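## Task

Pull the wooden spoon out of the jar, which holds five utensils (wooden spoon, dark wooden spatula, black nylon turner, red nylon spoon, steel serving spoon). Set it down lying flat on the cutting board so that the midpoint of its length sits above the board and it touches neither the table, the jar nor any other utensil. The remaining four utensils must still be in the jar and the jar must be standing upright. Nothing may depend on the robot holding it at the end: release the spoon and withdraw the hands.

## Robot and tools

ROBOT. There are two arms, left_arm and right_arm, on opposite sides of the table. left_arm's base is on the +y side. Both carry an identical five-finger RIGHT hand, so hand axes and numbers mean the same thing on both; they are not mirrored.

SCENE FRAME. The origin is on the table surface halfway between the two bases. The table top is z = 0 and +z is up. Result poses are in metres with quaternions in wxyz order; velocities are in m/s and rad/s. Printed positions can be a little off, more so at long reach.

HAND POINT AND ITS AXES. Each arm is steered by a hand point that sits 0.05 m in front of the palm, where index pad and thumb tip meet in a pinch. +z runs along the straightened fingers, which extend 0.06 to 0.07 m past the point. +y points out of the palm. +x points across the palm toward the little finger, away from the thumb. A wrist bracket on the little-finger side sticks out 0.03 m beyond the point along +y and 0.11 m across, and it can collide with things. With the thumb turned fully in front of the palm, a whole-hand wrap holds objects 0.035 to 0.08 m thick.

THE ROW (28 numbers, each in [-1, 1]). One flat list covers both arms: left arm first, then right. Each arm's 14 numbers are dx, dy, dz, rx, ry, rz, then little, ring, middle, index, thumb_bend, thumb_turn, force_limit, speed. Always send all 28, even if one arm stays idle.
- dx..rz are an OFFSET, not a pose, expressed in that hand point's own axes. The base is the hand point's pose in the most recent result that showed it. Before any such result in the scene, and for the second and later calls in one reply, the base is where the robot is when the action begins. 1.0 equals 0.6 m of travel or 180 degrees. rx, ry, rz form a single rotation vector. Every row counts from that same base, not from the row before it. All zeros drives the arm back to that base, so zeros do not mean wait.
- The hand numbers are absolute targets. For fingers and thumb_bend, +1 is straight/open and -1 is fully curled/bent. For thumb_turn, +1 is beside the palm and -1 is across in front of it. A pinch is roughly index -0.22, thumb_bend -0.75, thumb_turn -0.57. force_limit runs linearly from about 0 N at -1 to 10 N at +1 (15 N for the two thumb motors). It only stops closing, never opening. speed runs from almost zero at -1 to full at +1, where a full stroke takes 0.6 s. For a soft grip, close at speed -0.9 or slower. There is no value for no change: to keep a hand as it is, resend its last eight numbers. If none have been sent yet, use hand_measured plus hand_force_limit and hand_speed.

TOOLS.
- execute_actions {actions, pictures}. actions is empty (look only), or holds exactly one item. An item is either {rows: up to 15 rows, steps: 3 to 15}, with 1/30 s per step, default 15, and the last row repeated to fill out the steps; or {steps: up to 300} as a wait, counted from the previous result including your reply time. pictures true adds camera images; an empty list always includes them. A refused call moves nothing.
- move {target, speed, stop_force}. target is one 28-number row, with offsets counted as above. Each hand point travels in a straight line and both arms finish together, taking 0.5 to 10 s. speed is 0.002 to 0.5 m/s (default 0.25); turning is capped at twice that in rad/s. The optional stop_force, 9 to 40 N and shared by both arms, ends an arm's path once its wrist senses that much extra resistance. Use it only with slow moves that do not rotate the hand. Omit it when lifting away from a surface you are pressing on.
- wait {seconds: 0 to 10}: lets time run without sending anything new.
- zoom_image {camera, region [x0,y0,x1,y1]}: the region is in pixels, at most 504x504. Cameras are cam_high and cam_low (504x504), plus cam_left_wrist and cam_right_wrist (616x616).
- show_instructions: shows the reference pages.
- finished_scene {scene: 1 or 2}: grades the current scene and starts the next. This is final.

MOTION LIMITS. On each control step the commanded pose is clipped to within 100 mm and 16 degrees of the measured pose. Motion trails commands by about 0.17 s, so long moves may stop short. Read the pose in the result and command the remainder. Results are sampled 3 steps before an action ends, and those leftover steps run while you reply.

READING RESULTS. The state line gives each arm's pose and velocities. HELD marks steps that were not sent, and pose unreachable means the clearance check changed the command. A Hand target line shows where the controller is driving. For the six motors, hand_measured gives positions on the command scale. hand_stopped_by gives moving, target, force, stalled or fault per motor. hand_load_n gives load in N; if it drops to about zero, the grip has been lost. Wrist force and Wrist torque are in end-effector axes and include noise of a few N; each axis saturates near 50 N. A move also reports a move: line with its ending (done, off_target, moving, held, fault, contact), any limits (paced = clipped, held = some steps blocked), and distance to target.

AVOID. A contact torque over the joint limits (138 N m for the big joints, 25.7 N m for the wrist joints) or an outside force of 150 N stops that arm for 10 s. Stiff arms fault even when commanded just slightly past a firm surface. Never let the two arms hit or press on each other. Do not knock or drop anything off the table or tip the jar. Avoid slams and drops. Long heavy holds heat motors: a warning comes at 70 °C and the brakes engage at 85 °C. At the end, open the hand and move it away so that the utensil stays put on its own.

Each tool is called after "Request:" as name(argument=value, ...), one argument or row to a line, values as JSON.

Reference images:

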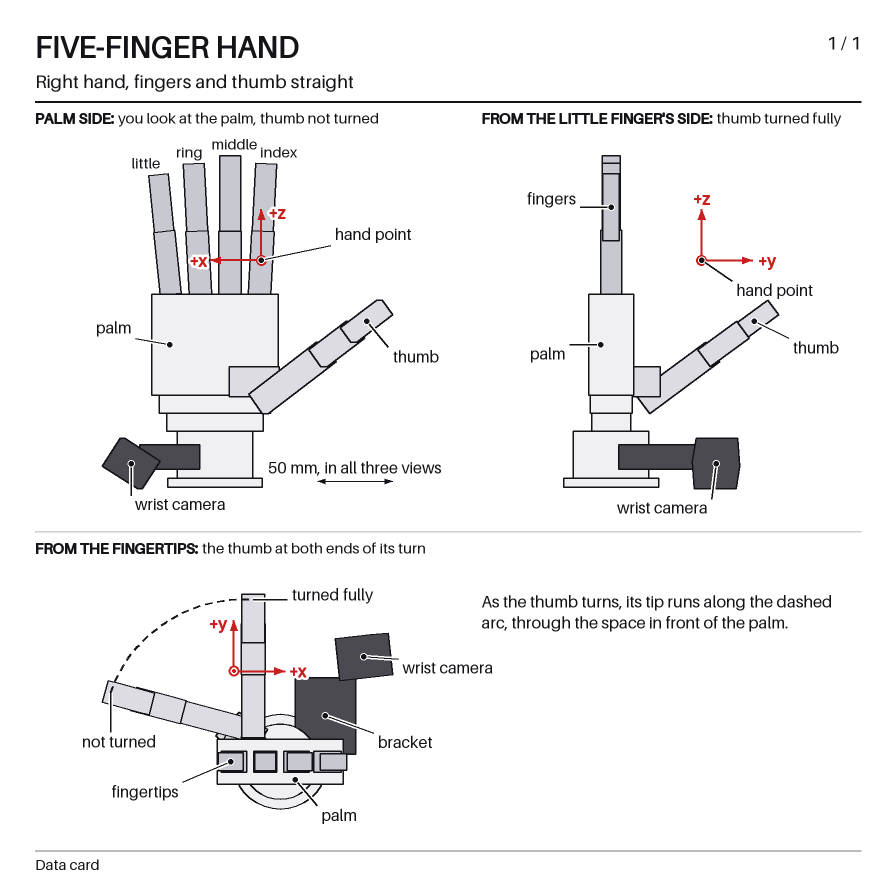

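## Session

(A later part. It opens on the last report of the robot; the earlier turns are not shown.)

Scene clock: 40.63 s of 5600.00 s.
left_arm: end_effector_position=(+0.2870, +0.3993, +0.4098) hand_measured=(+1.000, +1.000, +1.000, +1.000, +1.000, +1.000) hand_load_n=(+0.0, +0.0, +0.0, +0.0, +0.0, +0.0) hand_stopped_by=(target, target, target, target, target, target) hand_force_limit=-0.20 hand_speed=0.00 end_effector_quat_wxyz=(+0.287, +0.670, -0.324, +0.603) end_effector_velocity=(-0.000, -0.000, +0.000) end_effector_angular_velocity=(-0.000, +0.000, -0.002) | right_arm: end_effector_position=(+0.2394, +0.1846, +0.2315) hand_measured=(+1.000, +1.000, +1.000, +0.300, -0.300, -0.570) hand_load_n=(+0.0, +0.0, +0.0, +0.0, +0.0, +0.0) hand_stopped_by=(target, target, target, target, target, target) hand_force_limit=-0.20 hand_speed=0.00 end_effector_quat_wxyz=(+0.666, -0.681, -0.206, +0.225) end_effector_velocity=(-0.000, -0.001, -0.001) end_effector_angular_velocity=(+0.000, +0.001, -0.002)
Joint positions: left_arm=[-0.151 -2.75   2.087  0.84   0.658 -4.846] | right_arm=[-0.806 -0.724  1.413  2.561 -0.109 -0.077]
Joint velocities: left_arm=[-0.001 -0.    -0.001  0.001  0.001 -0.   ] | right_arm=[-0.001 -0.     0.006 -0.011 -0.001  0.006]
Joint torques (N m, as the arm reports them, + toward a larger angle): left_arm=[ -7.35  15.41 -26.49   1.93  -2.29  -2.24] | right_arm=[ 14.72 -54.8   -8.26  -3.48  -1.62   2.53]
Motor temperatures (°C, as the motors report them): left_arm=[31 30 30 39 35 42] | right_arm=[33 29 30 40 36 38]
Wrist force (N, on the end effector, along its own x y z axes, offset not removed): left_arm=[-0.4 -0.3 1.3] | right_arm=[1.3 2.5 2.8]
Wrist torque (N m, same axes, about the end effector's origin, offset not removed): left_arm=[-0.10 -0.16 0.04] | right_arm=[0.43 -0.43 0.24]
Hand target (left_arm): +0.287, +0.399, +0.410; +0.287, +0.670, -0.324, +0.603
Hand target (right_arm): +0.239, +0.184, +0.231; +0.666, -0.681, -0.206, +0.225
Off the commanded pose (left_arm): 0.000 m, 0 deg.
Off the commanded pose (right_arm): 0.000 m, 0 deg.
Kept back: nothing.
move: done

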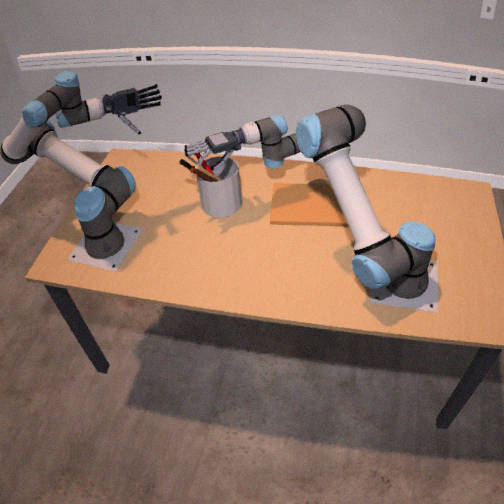

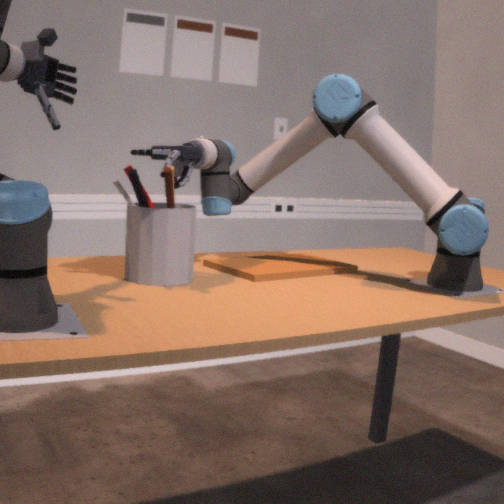

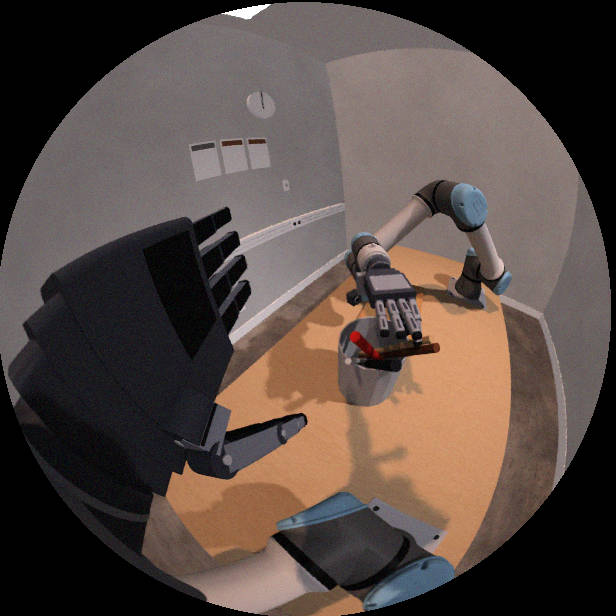

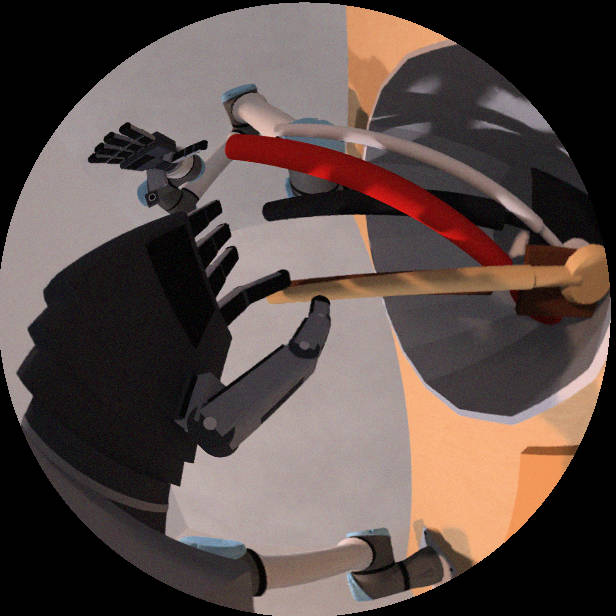

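Request:
move(
  target=[0,0,0,0,0,0,1,1,1,1,1,1,-0.2,0,-0.013,0,0,0,0,0,1,1,1,0.3,-0.3,-0.57,-0.2,0],
  speed=0.02,
)

Request:
move(
  target=[0,0,0,0,0,0,1,1,1,1,1,1,-0.2,0,0,0,0,0,0,0,1,1,1,-0.5,-0.9,-0.57,0.4,-0.6],
)

Request:
zoom_image(
  camera="cam_right_wrist",
  region=[208, 208, 408, 408],
)

Request:
zoom_image(
  camera="cam_low",
  region=[110, 110, 230, 230],
)

Scene clock: 41.63 s of 5600.00 s.
left_arm: end_effector_position=(+0.2870, +0.3993, +0.4098) hand_measured=(+1.000, +1.000, +1.000, +1.000, +1.000, +1.000) hand_load_n=(+0.0, +0.0, +0.0, +0.0, +0.0, +0.0) hand_stopped_by=(target, target, target, target, target, target) hand_force_limit=-0.20 hand_speed=0.00 end_effector_quat_wxyz=(+0.287, +0.670, -0.324, +0.603) end_effector_velocity=(-0.000, +0.000, -0.000) end_effector_angular_velocity=(-0.000, +0.001, -0.001) | right_arm: end_effector_position=(+0.2333, +0.1803, +0.2317) hand_measured=(+1.000, +1.000, +1.000, +0.300, -0.300, -0.570) hand_load_n=(+0.0, +0.0, +0.0, +0.0, +0.0, +0.0) hand_stopped_by=(target, target, target, target, target, target) hand_force_limit=-0.20 hand_speed=0.00 end_effector_quat_wxyz=(+0.666, -0.681, -0.206, +0.225) end_effector_velocity=(-0.003, -0.002, +0.000) end_effector_angular_velocity=(+0.001, -0.001, +0.001)
Joint positions: left_arm=[-0.151 -2.75   2.087  0.84   0.658 -4.846] | right_arm=[-0.804 -0.737  1.44   2.546 -0.11  -0.075]
Joint velocities: left_arm=[ 0.001 -0.001  0.001  0.     0.002 -0.001] | right_arm=[ 0.001 -0.006  0.01  -0.005 -0.    -0.   ]
Joint torques (N m, as the arm reports them, + toward a larger angle): left_arm=[ -7.21  16.11 -26.28   1.88  -2.38  -2.28] | right_arm=[ 14.32 -55.04  -8.55  -3.15  -1.91   2.69]
Motor temperatures (°C, as the motors report them): left_arm=[31 30 30 39 35 42] | right_arm=[33 29 30 40 36 38]
Wrist force (N, on the end effector, along its own x y z axes, offset not removed): left_arm=[0.2 -0.2 0.7] | right_arm=[1.2 1.3 2.2]
Wrist torque (N m, same axes, about the end effector's origin, offset not removed): left_arm=[0.03 -0.25 0.09] | right_arm=[0.30 -0.48 -0.01]
Hand target (left_arm): +0.287, +0.399, +0.410; +0.287, +0.670, -0.324, +0.603
Hand target (right_arm): +0.233, +0.180, +0.232; +0.666, -0.681, -0.206, +0.225
Off the commanded pose (left_arm): 0.000 m, 0 deg.
Off the commanded pose (right_arm): 0.000 m, 0 deg.
Kept back: nothing.
move: done

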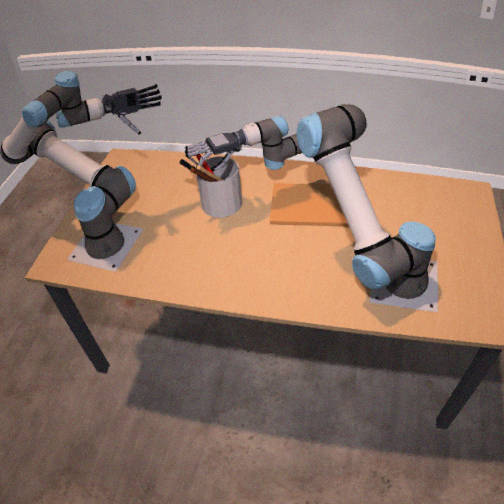

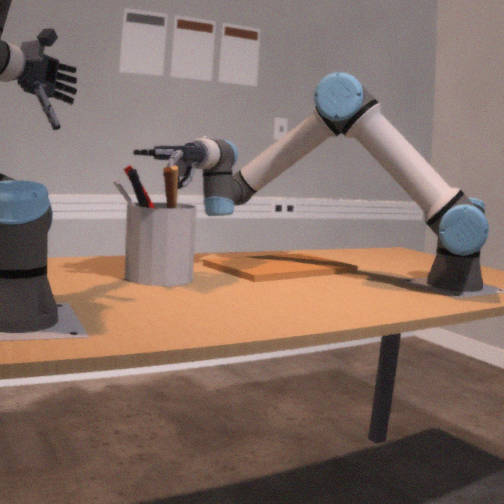

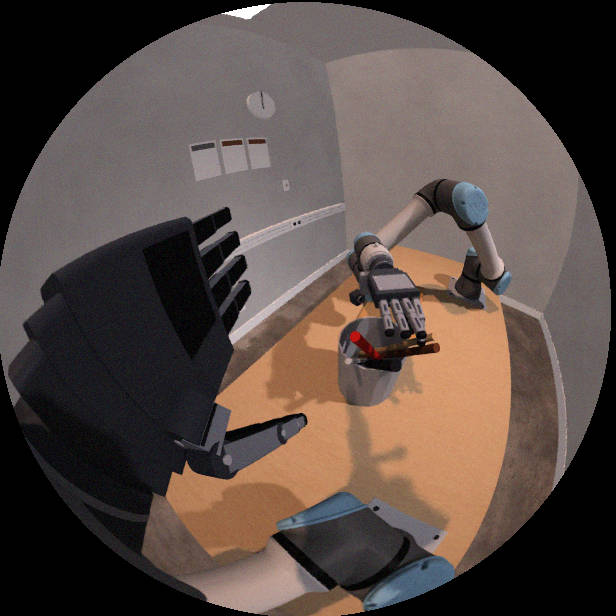

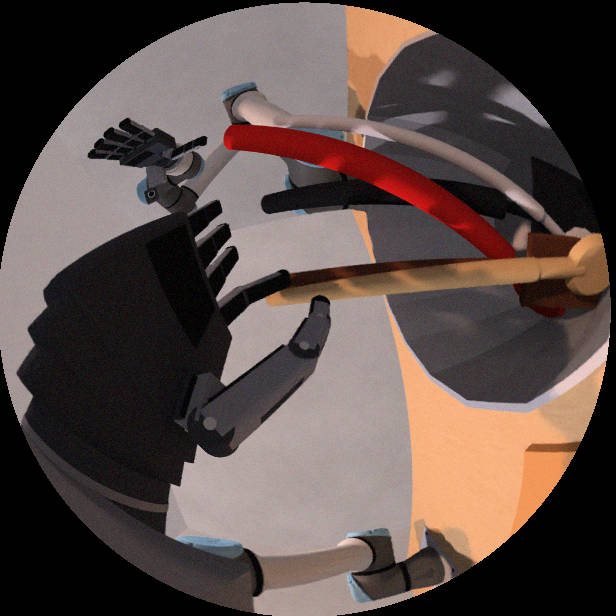

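Scene clock: 42.90 s of 5600.00 s.
left_arm: end_effector_position=(+0.2870, +0.3993, +0.4098) hand_measured=(+1.000, +1.000, +1.000, +1.000, +1.000, +1.000) hand_load_n=(+0.0, +0.0, +0.0, +0.0, +0.0, +0.0) hand_stopped_by=(target, target, target, target, target, target) hand_force_limit=-0.20 hand_speed=0.00 end_effector_quat_wxyz=(+0.287, +0.670, -0.324, +0.603) end_effector_velocity=(+0.000, +0.001, +0.000) end_effector_angular_velocity=(-0.002, +0.000, -0.000) | right_arm: end_effector_position=(+0.2333, +0.1803, +0.2317) hand_measured=(+1.000, +1.000, +1.000, -0.248, -0.686, -0.570) hand_load_n=(+0.0, +0.0, +0.0, +11.0, +11.0, +0.0) hand_stopped_by=(target, target, target, force, force, target) hand_force_limit=0.40 hand_speed=-0.60 end_effector_quat_wxyz=(+0.666, -0.681, -0.206, +0.225) end_effector_velocity=(-0.001, +0.000, -0.000) end_effector_angular_velocity=(-0.000, +0.000, +0.001)
Joint positions: left_arm=[-0.151 -2.75   2.087  0.84   0.658 -4.846] | right_arm=[-0.804 -0.737  1.44   2.546 -0.11  -0.075]
Joint velocities: left_arm=[ 0.001 -0.002 -0.    -0.     0.001  0.001] | right_arm=[ 0.001 -0.     0.     0.     0.    -0.   ]
Joint torques (N m, as the arm reports them, + toward a larger angle): left_arm=[ -7.51  15.86 -26.57   1.91  -2.44  -2.17] | right_arm=[  9.56 -37.04 -27.05   2.19   0.25   2.34]
Motor temperatures (°C, as the motors report them): left_arm=[31 30 30 39 35 42] | right_arm=[33 29 30 40 36 38]
Wrist force (N, on the end effector, along its own x y z axes, offset not removed): left_arm=[-0.4 -0.7 1.0] | right_arm=[1.1 3.7 3.6]
Wrist torque (N m, same axes, about the end effector's origin, offset not removed): left_arm=[-0.20 -0.17 0.00] | right_arm=[0.38 -0.41 0.14]
Hand target (left_arm): +0.287, +0.399, +0.410; +0.287, +0.670, -0.324, +0.603
Hand target (right_arm): +0.233, +0.180, +0.232; +0.666, -0.681, -0.206, +0.225
Off the commanded pose (left_arm): 0.000 m, 0 deg.
Off the commanded pose (right_arm): 0.000 m, 0 deg.
Kept back: nothing.
move: done

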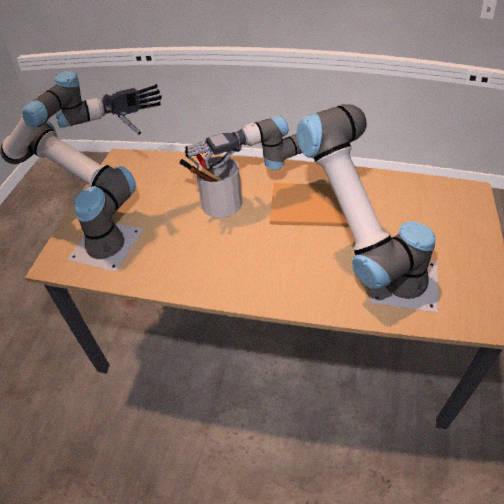

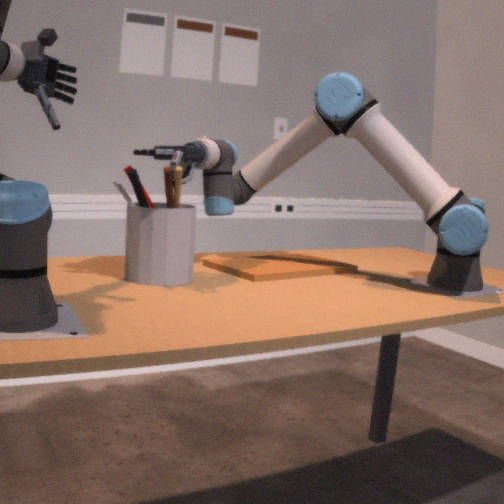

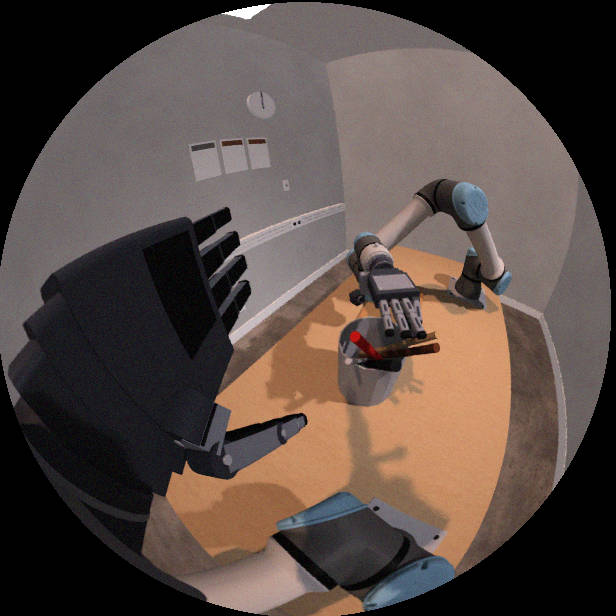

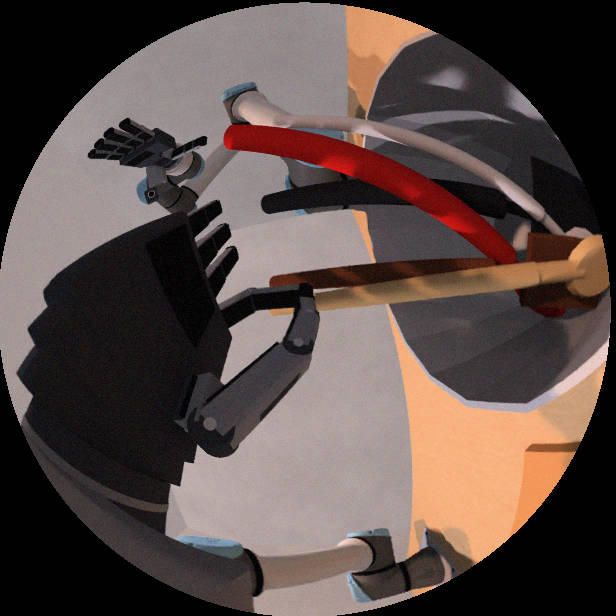

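Region (208, 208, 408, 408) of cam_right_wrist's 616x616 image, scaled by 2.520, with more detail than that image has.

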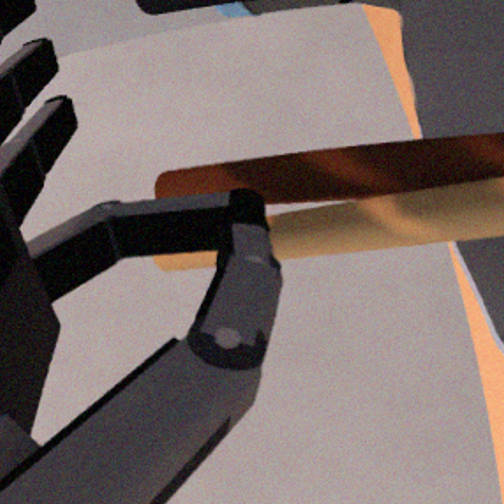

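Region (110, 110, 230, 230) of cam_low's 504x504 image, scaled by 4.200, with more detail than that image has.

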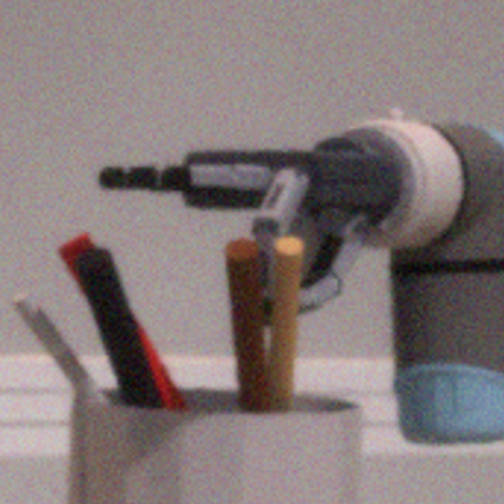

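Request:
move(
  target=[0,0,0,0,0,0,1,1,1,1,1,1,-0.2,0,0,0,-0.008,0,0,0,1,1,1,0.3,-0.2,-0.57,0.4,0],
  speed=0.02,
)

Request:
move(
  target=[0,0,0,0,0,0,1,1,1,1,1,1,-0.2,0,-0.035,0,0,0,0,0,1,1,1,0.3,-0.2,-0.57,0.4,0],
  speed=0.02,
)

Request:
zoom_image(
  camera="cam_right_wrist",
  region=[208, 208, 408, 408],
)

Request:
zoom_image(
  camera="cam_low",
  region=[110, 110, 230, 230],
)

Scene clock: 43.87 s of 5600.00 s.
left_arm: end_effector_position=(+0.2870, +0.3993, +0.4098) hand_measured=(+1.000, +1.000, +1.000, +1.000, +1.000, +1.000) hand_load_n=(+0.0, +0.0, +0.0, +0.0, +0.0, +0.0) hand_stopped_by=(target, target, target, target, target, target) hand_force_limit=-0.20 hand_speed=0.00 end_effector_quat_wxyz=(+0.287, +0.670, -0.324, +0.603) end_effector_velocity=(-0.000, -0.000, +0.000) end_effector_angular_velocity=(-0.003, +0.002, +0.001) | right_arm: end_effector_position=(+0.2359, +0.1766, +0.2318) hand_measured=(+1.000, +1.000, +1.000, +0.300, -0.200, -0.570) hand_load_n=(+0.0, +0.0, +0.0, +0.0, +0.0, +0.0) hand_stopped_by=(target, target, target, target, target, target) hand_force_limit=0.40 hand_speed=0.00 end_effector_quat_wxyz=(+0.666, -0.681, -0.206, +0.225) end_effector_velocity=(+0.001, -0.002, +0.000) end_effector_angular_velocity=(-0.001, +0.001, +0.001)
Joint positions: left_arm=[-0.151 -2.75   2.087  0.84   0.658 -4.846] | right_arm=[-0.812 -0.741  1.448  2.549 -0.103 -0.082]
Joint velocities: left_arm=[ 0.    -0.    -0.    -0.001 -0.    -0.003] | right_arm=[-0.003 -0.003  0.005  0.004  0.004 -0.005]
Joint torques (N m, as the arm reports them, + toward a larger angle): left_arm=[ -7.61  16.1  -26.36   1.83  -2.27  -2.11] | right_arm=[-13.94 -54.94  -8.94   2.52   2.04  -2.36]
Motor temperatures (°C, as the motors report them): left_arm=[31 30 30 39 35 42] | right_arm=[33 29 30 40 36 38]
Wrist force (N, on the end effector, along its own x y z axes, offset not removed): left_arm=[-0.5 -1.4 0.6] | right_arm=[0.7 2.2 3.2]
Wrist torque (N m, same axes, about the end effector's origin, offset not removed): left_arm=[-0.19 -0.22 0.02] | right_arm=[0.29 -0.37 0.06]
Hand target (left_arm): +0.287, +0.399, +0.410; +0.287, +0.670, -0.324, +0.603
Hand target (right_arm): +0.236, +0.176, +0.232; +0.666, -0.681, -0.206, +0.225
Off the commanded pose (left_arm): 0.000 m, 0 deg.
Off the commanded pose (right_arm): 0.000 m, 0 deg.
Kept back: nothing.
move: done

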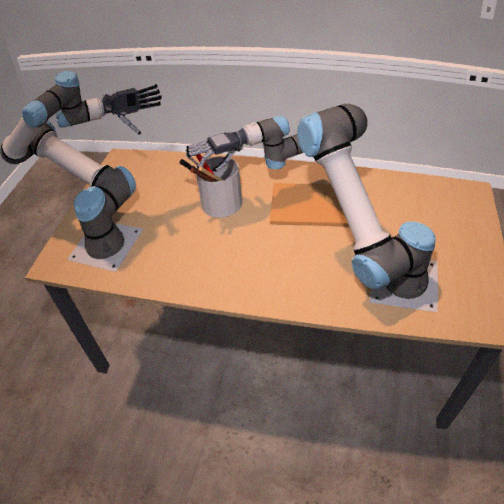

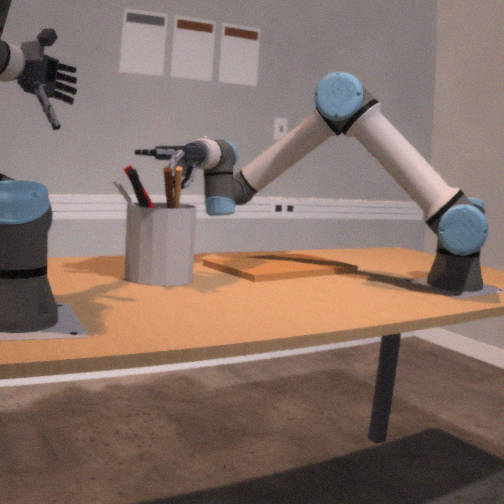

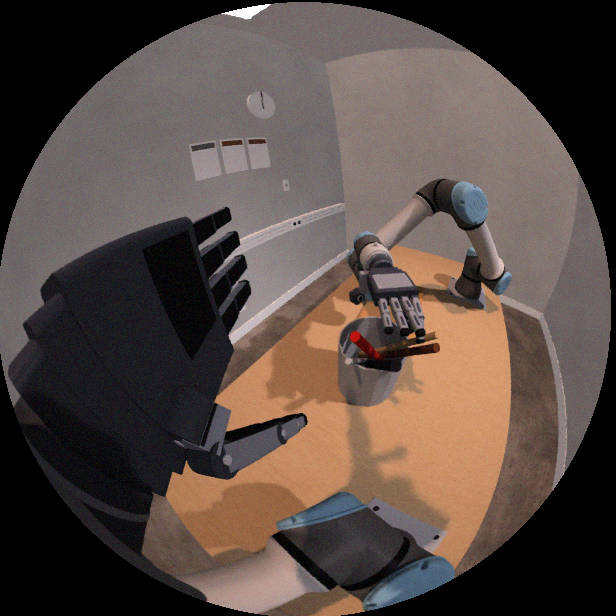

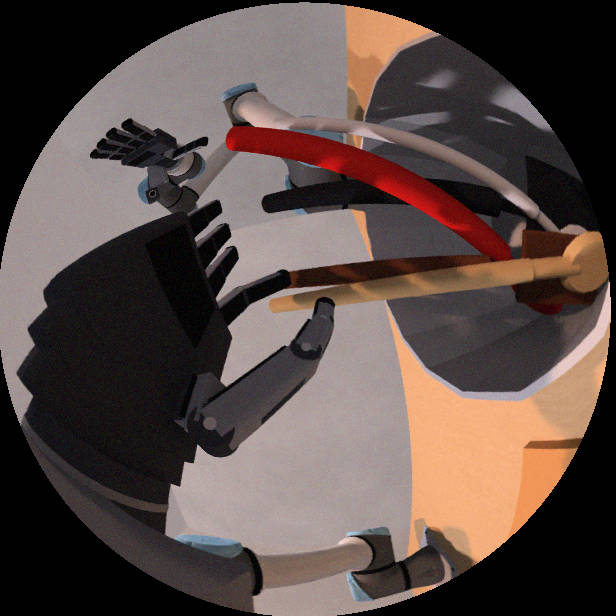

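Scene clock: 45.23 s of 5600.00 s.
left_arm: end_effector_position=(+0.2870, +0.3993, +0.4098) hand_measured=(+1.000, +1.000, +1.000, +1.000, +1.000, +1.000) hand_load_n=(+0.0, +0.0, +0.0, +0.0, +0.0, +0.0) hand_stopped_by=(target, target, target, target, target, target) hand_force_limit=-0.20 hand_speed=0.00 end_effector_quat_wxyz=(+0.287, +0.670, -0.324, +0.603) end_effector_velocity=(-0.000, -0.000, -0.000) end_effector_angular_velocity=(+0.002, -0.000, +0.001) | right_arm: end_effector_position=(+0.2191, +0.1646, +0.2324) hand_measured=(+1.000, +1.000, +1.000, +0.300, -0.200, -0.570) hand_load_n=(+0.0, +0.0, +0.0, +0.0, +0.0, +0.0) hand_stopped_by=(target, target, target, target, target, target) hand_force_limit=0.40 hand_speed=0.00 end_effector_quat_wxyz=(+0.666, -0.681, -0.206, +0.225) end_effector_velocity=(-0.003, -0.001, -0.000) end_effector_angular_velocity=(+0.001, -0.000, +0.002)
Joint positions: left_arm=[-0.151 -2.75   2.087  0.84   0.658 -4.846] | right_arm=[-0.808 -0.777  1.519  2.51  -0.106 -0.078]
Joint velocities: left_arm=[ 0.001  0.002  0.    -0.     0.    -0.   ] | right_arm=[ 0.002 -0.004  0.009 -0.006  0.     0.001]
Joint torques (N m, as the arm reports them, + toward a larger angle): left_arm=[ -7.49  16.17 -26.24   1.88  -2.35  -2.22] | right_arm=[ 13.86 -50.81  -6.07  -2.82  -1.5    2.54]
Motor temperatures (°C, as the motors report them): left_arm=[31 30 30 39 35 42] | right_arm=[33 29 30 40 36 38]
Wrist force (N, on the end effector, along its own x y z axes, offset not removed): left_arm=[0.8 -1.0 0.8] | right_arm=[1.7 2.4 2.9]
Wrist torque (N m, same axes, about the end effector's origin, offset not removed): left_arm=[-0.23 -0.39 0.16] | right_arm=[0.41 -0.52 0.09]
Hand target (left_arm): +0.287, +0.399, +0.410; +0.287, +0.670, -0.324, +0.603
Hand target (right_arm): +0.219, +0.164, +0.232; +0.666, -0.681, -0.206, +0.225
Off the commanded pose (left_arm): 0.000 m, 0 deg.
Off the commanded pose (right_arm): 0.000 m, 0 deg.
Kept back: nothing.
move: done

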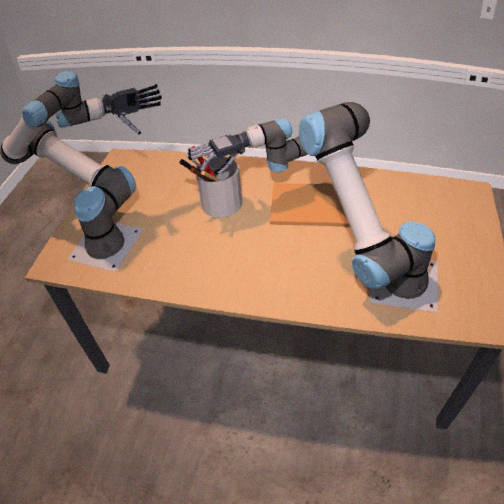

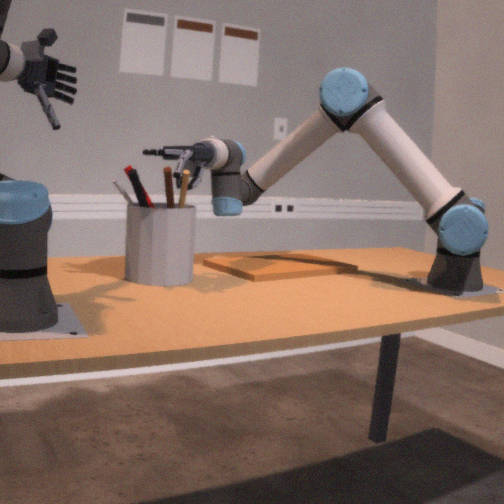

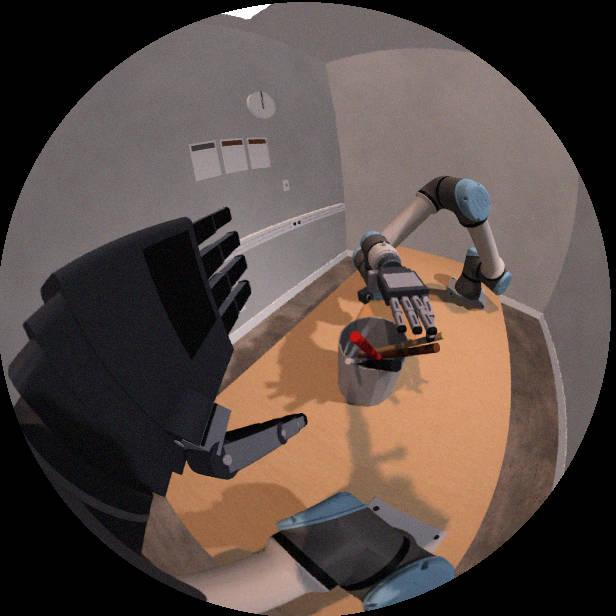

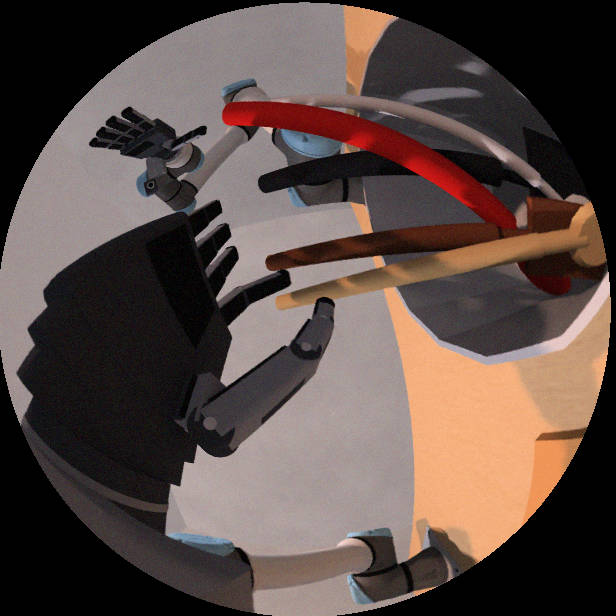

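Region (208, 208, 408, 408) of cam_right_wrist's 616x616 image, scaled by 2.520, with more detail than that image has.

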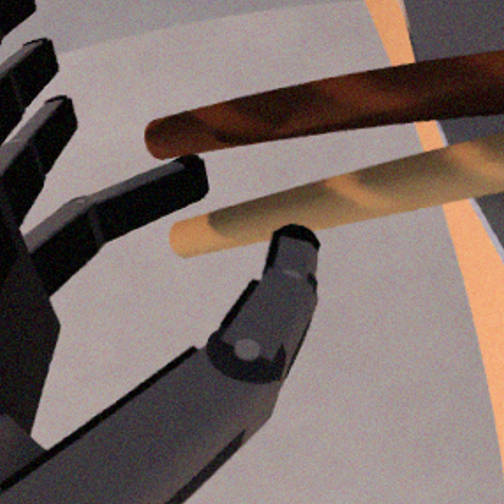

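Region (110, 110, 230, 230) of cam_low's 504x504 image, scaled by 4.200, with more detail than that image has.

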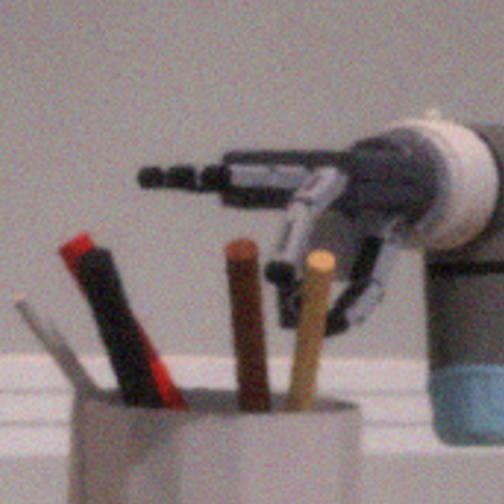

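Request:
move(
  target=[0,0,0,0,0,0,1,1,1,1,1,1,-0.2,0,0,0,0,0,0,0,1,1,1,-0.5,-0.9,-0.57,0.4,-0.6],
)

Request:
zoom_image(
  camera="cam_right_wrist",
  region=[208, 208, 408, 408],
)

Request:
zoom_image(
  camera="cam_high",
  region=[160, 120, 280, 220],
)

Scene clock: 46.73 s of 5600.00 s.
left_arm: end_effector_position=(+0.2870, +0.3993, +0.4098) hand_measured=(+1.000, +1.000, +1.000, +1.000, +1.000, +1.000) hand_load_n=(+0.0, +0.0, +0.0, +0.0, +0.0, +0.0) hand_stopped_by=(target, target, target, target, target, target) hand_force_limit=-0.20 hand_speed=0.00 end_effector_quat_wxyz=(+0.287, +0.670, -0.324, +0.603) end_effector_velocity=(+0.000, +0.000, -0.000) end_effector_angular_velocity=(+0.003, -0.002, +0.000) | right_arm: end_effector_position=(+0.2190, +0.1646, +0.2324) hand_measured=(+1.000, +1.000, +1.000, -0.260, -0.588, -0.570) hand_load_n=(+0.0, +0.0, +0.0, +11.0, +10.0, +0.0) hand_stopped_by=(target, target, target, force, force, target) hand_force_limit=0.40 hand_speed=-0.60 end_effector_quat_wxyz=(+0.666, -0.681, -0.206, +0.225) end_effector_velocity=(+0.001, +0.000, -0.000) end_effector_angular_velocity=(-0.000, -0.000, -0.003)
Joint positions: left_arm=[-0.151 -2.75   2.087  0.84   0.658 -4.846] | right_arm=[-0.808 -0.777  1.519  2.51  -0.106 -0.078]
Joint velocities: left_arm=[ 0.001  0.001 -0.     0.001  0.001  0.003] | right_arm=[-0.001  0.001 -0.     0.    -0.001 -0.001]
Joint torques (N m, as the arm reports them, + toward a larger angle): left_arm=[ -7.18  15.75 -26.2    1.88  -2.28  -2.22] | right_arm=[  4.92 -34.74 -26.99   2.19   2.08  -2.41]
Motor temperatures (°C, as the motors report them): left_arm=[31 30 30 39 35 42] | right_arm=[33 29 30 40 36 38]
Wrist force (N, on the end effector, along its own x y z axes, offset not removed): left_arm=[0.0 -2.2 1.4] | right_arm=[0.7 2.4 0.9]
Wrist torque (N m, same axes, about the end effector's origin, offset not removed): left_arm=[-0.35 -0.28 0.00] | right_arm=[0.48 -0.25 0.07]
Hand target (left_arm): +0.287, +0.399, +0.410; +0.287, +0.670, -0.324, +0.603
Hand target (right_arm): +0.219, +0.165, +0.232; +0.666, -0.681, -0.206, +0.225
Off the commanded pose (left_arm): 0.000 m, 0 deg.
Off the commanded pose (right_arm): 0.000 m, 0 deg.
Kept back: nothing.
move: done

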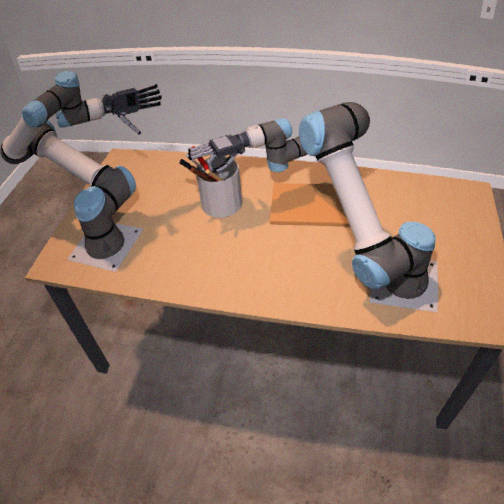

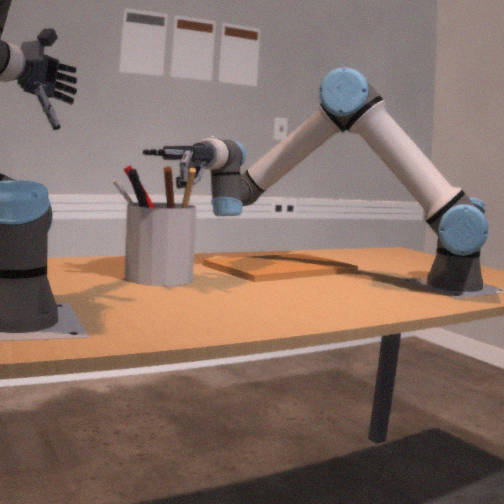

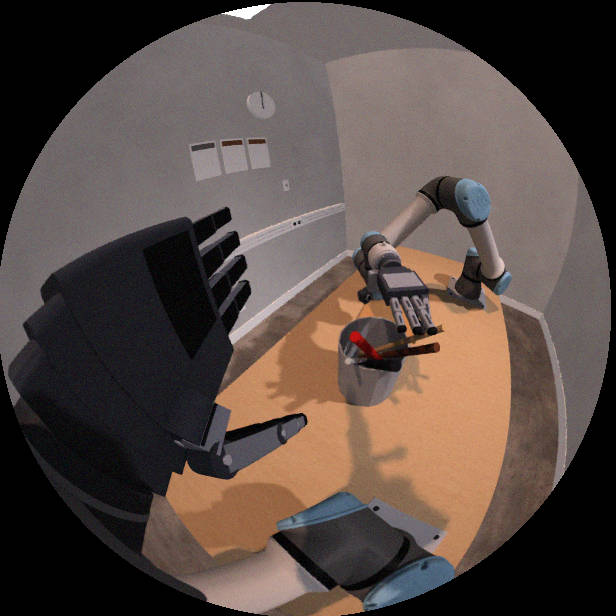

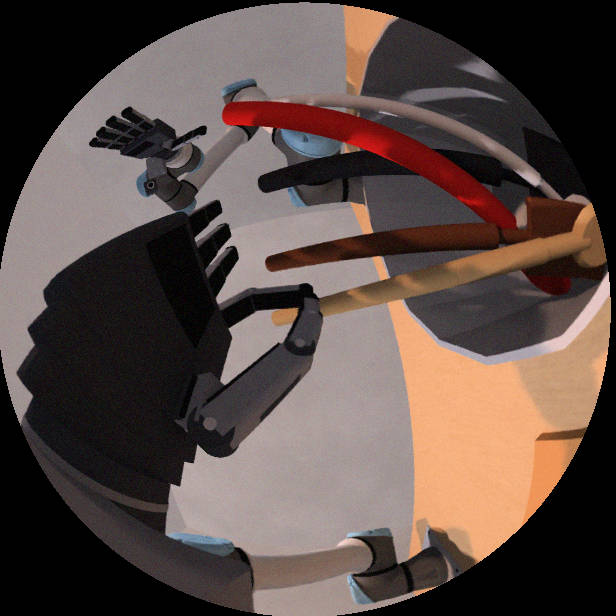

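Region (208, 208, 408, 408) of cam_right_wrist's 616x616 image, scaled by 2.520, with more detail than that image has.

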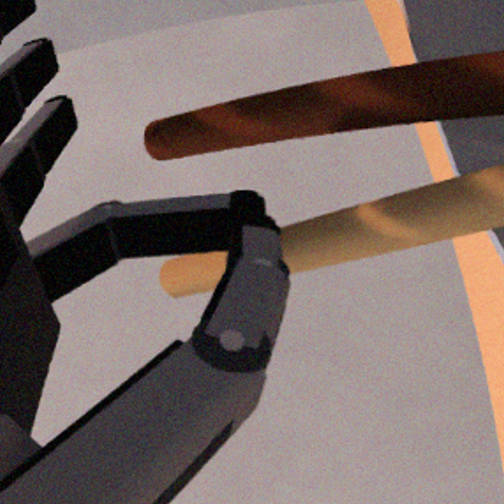

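Region (160, 120, 280, 220) of cam_high's 504x504 image, scaled by 4.200, with more detail than that image has.

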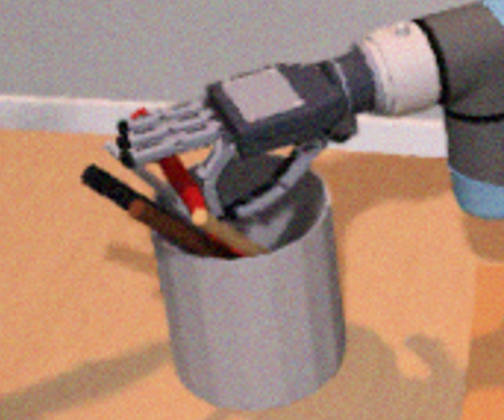

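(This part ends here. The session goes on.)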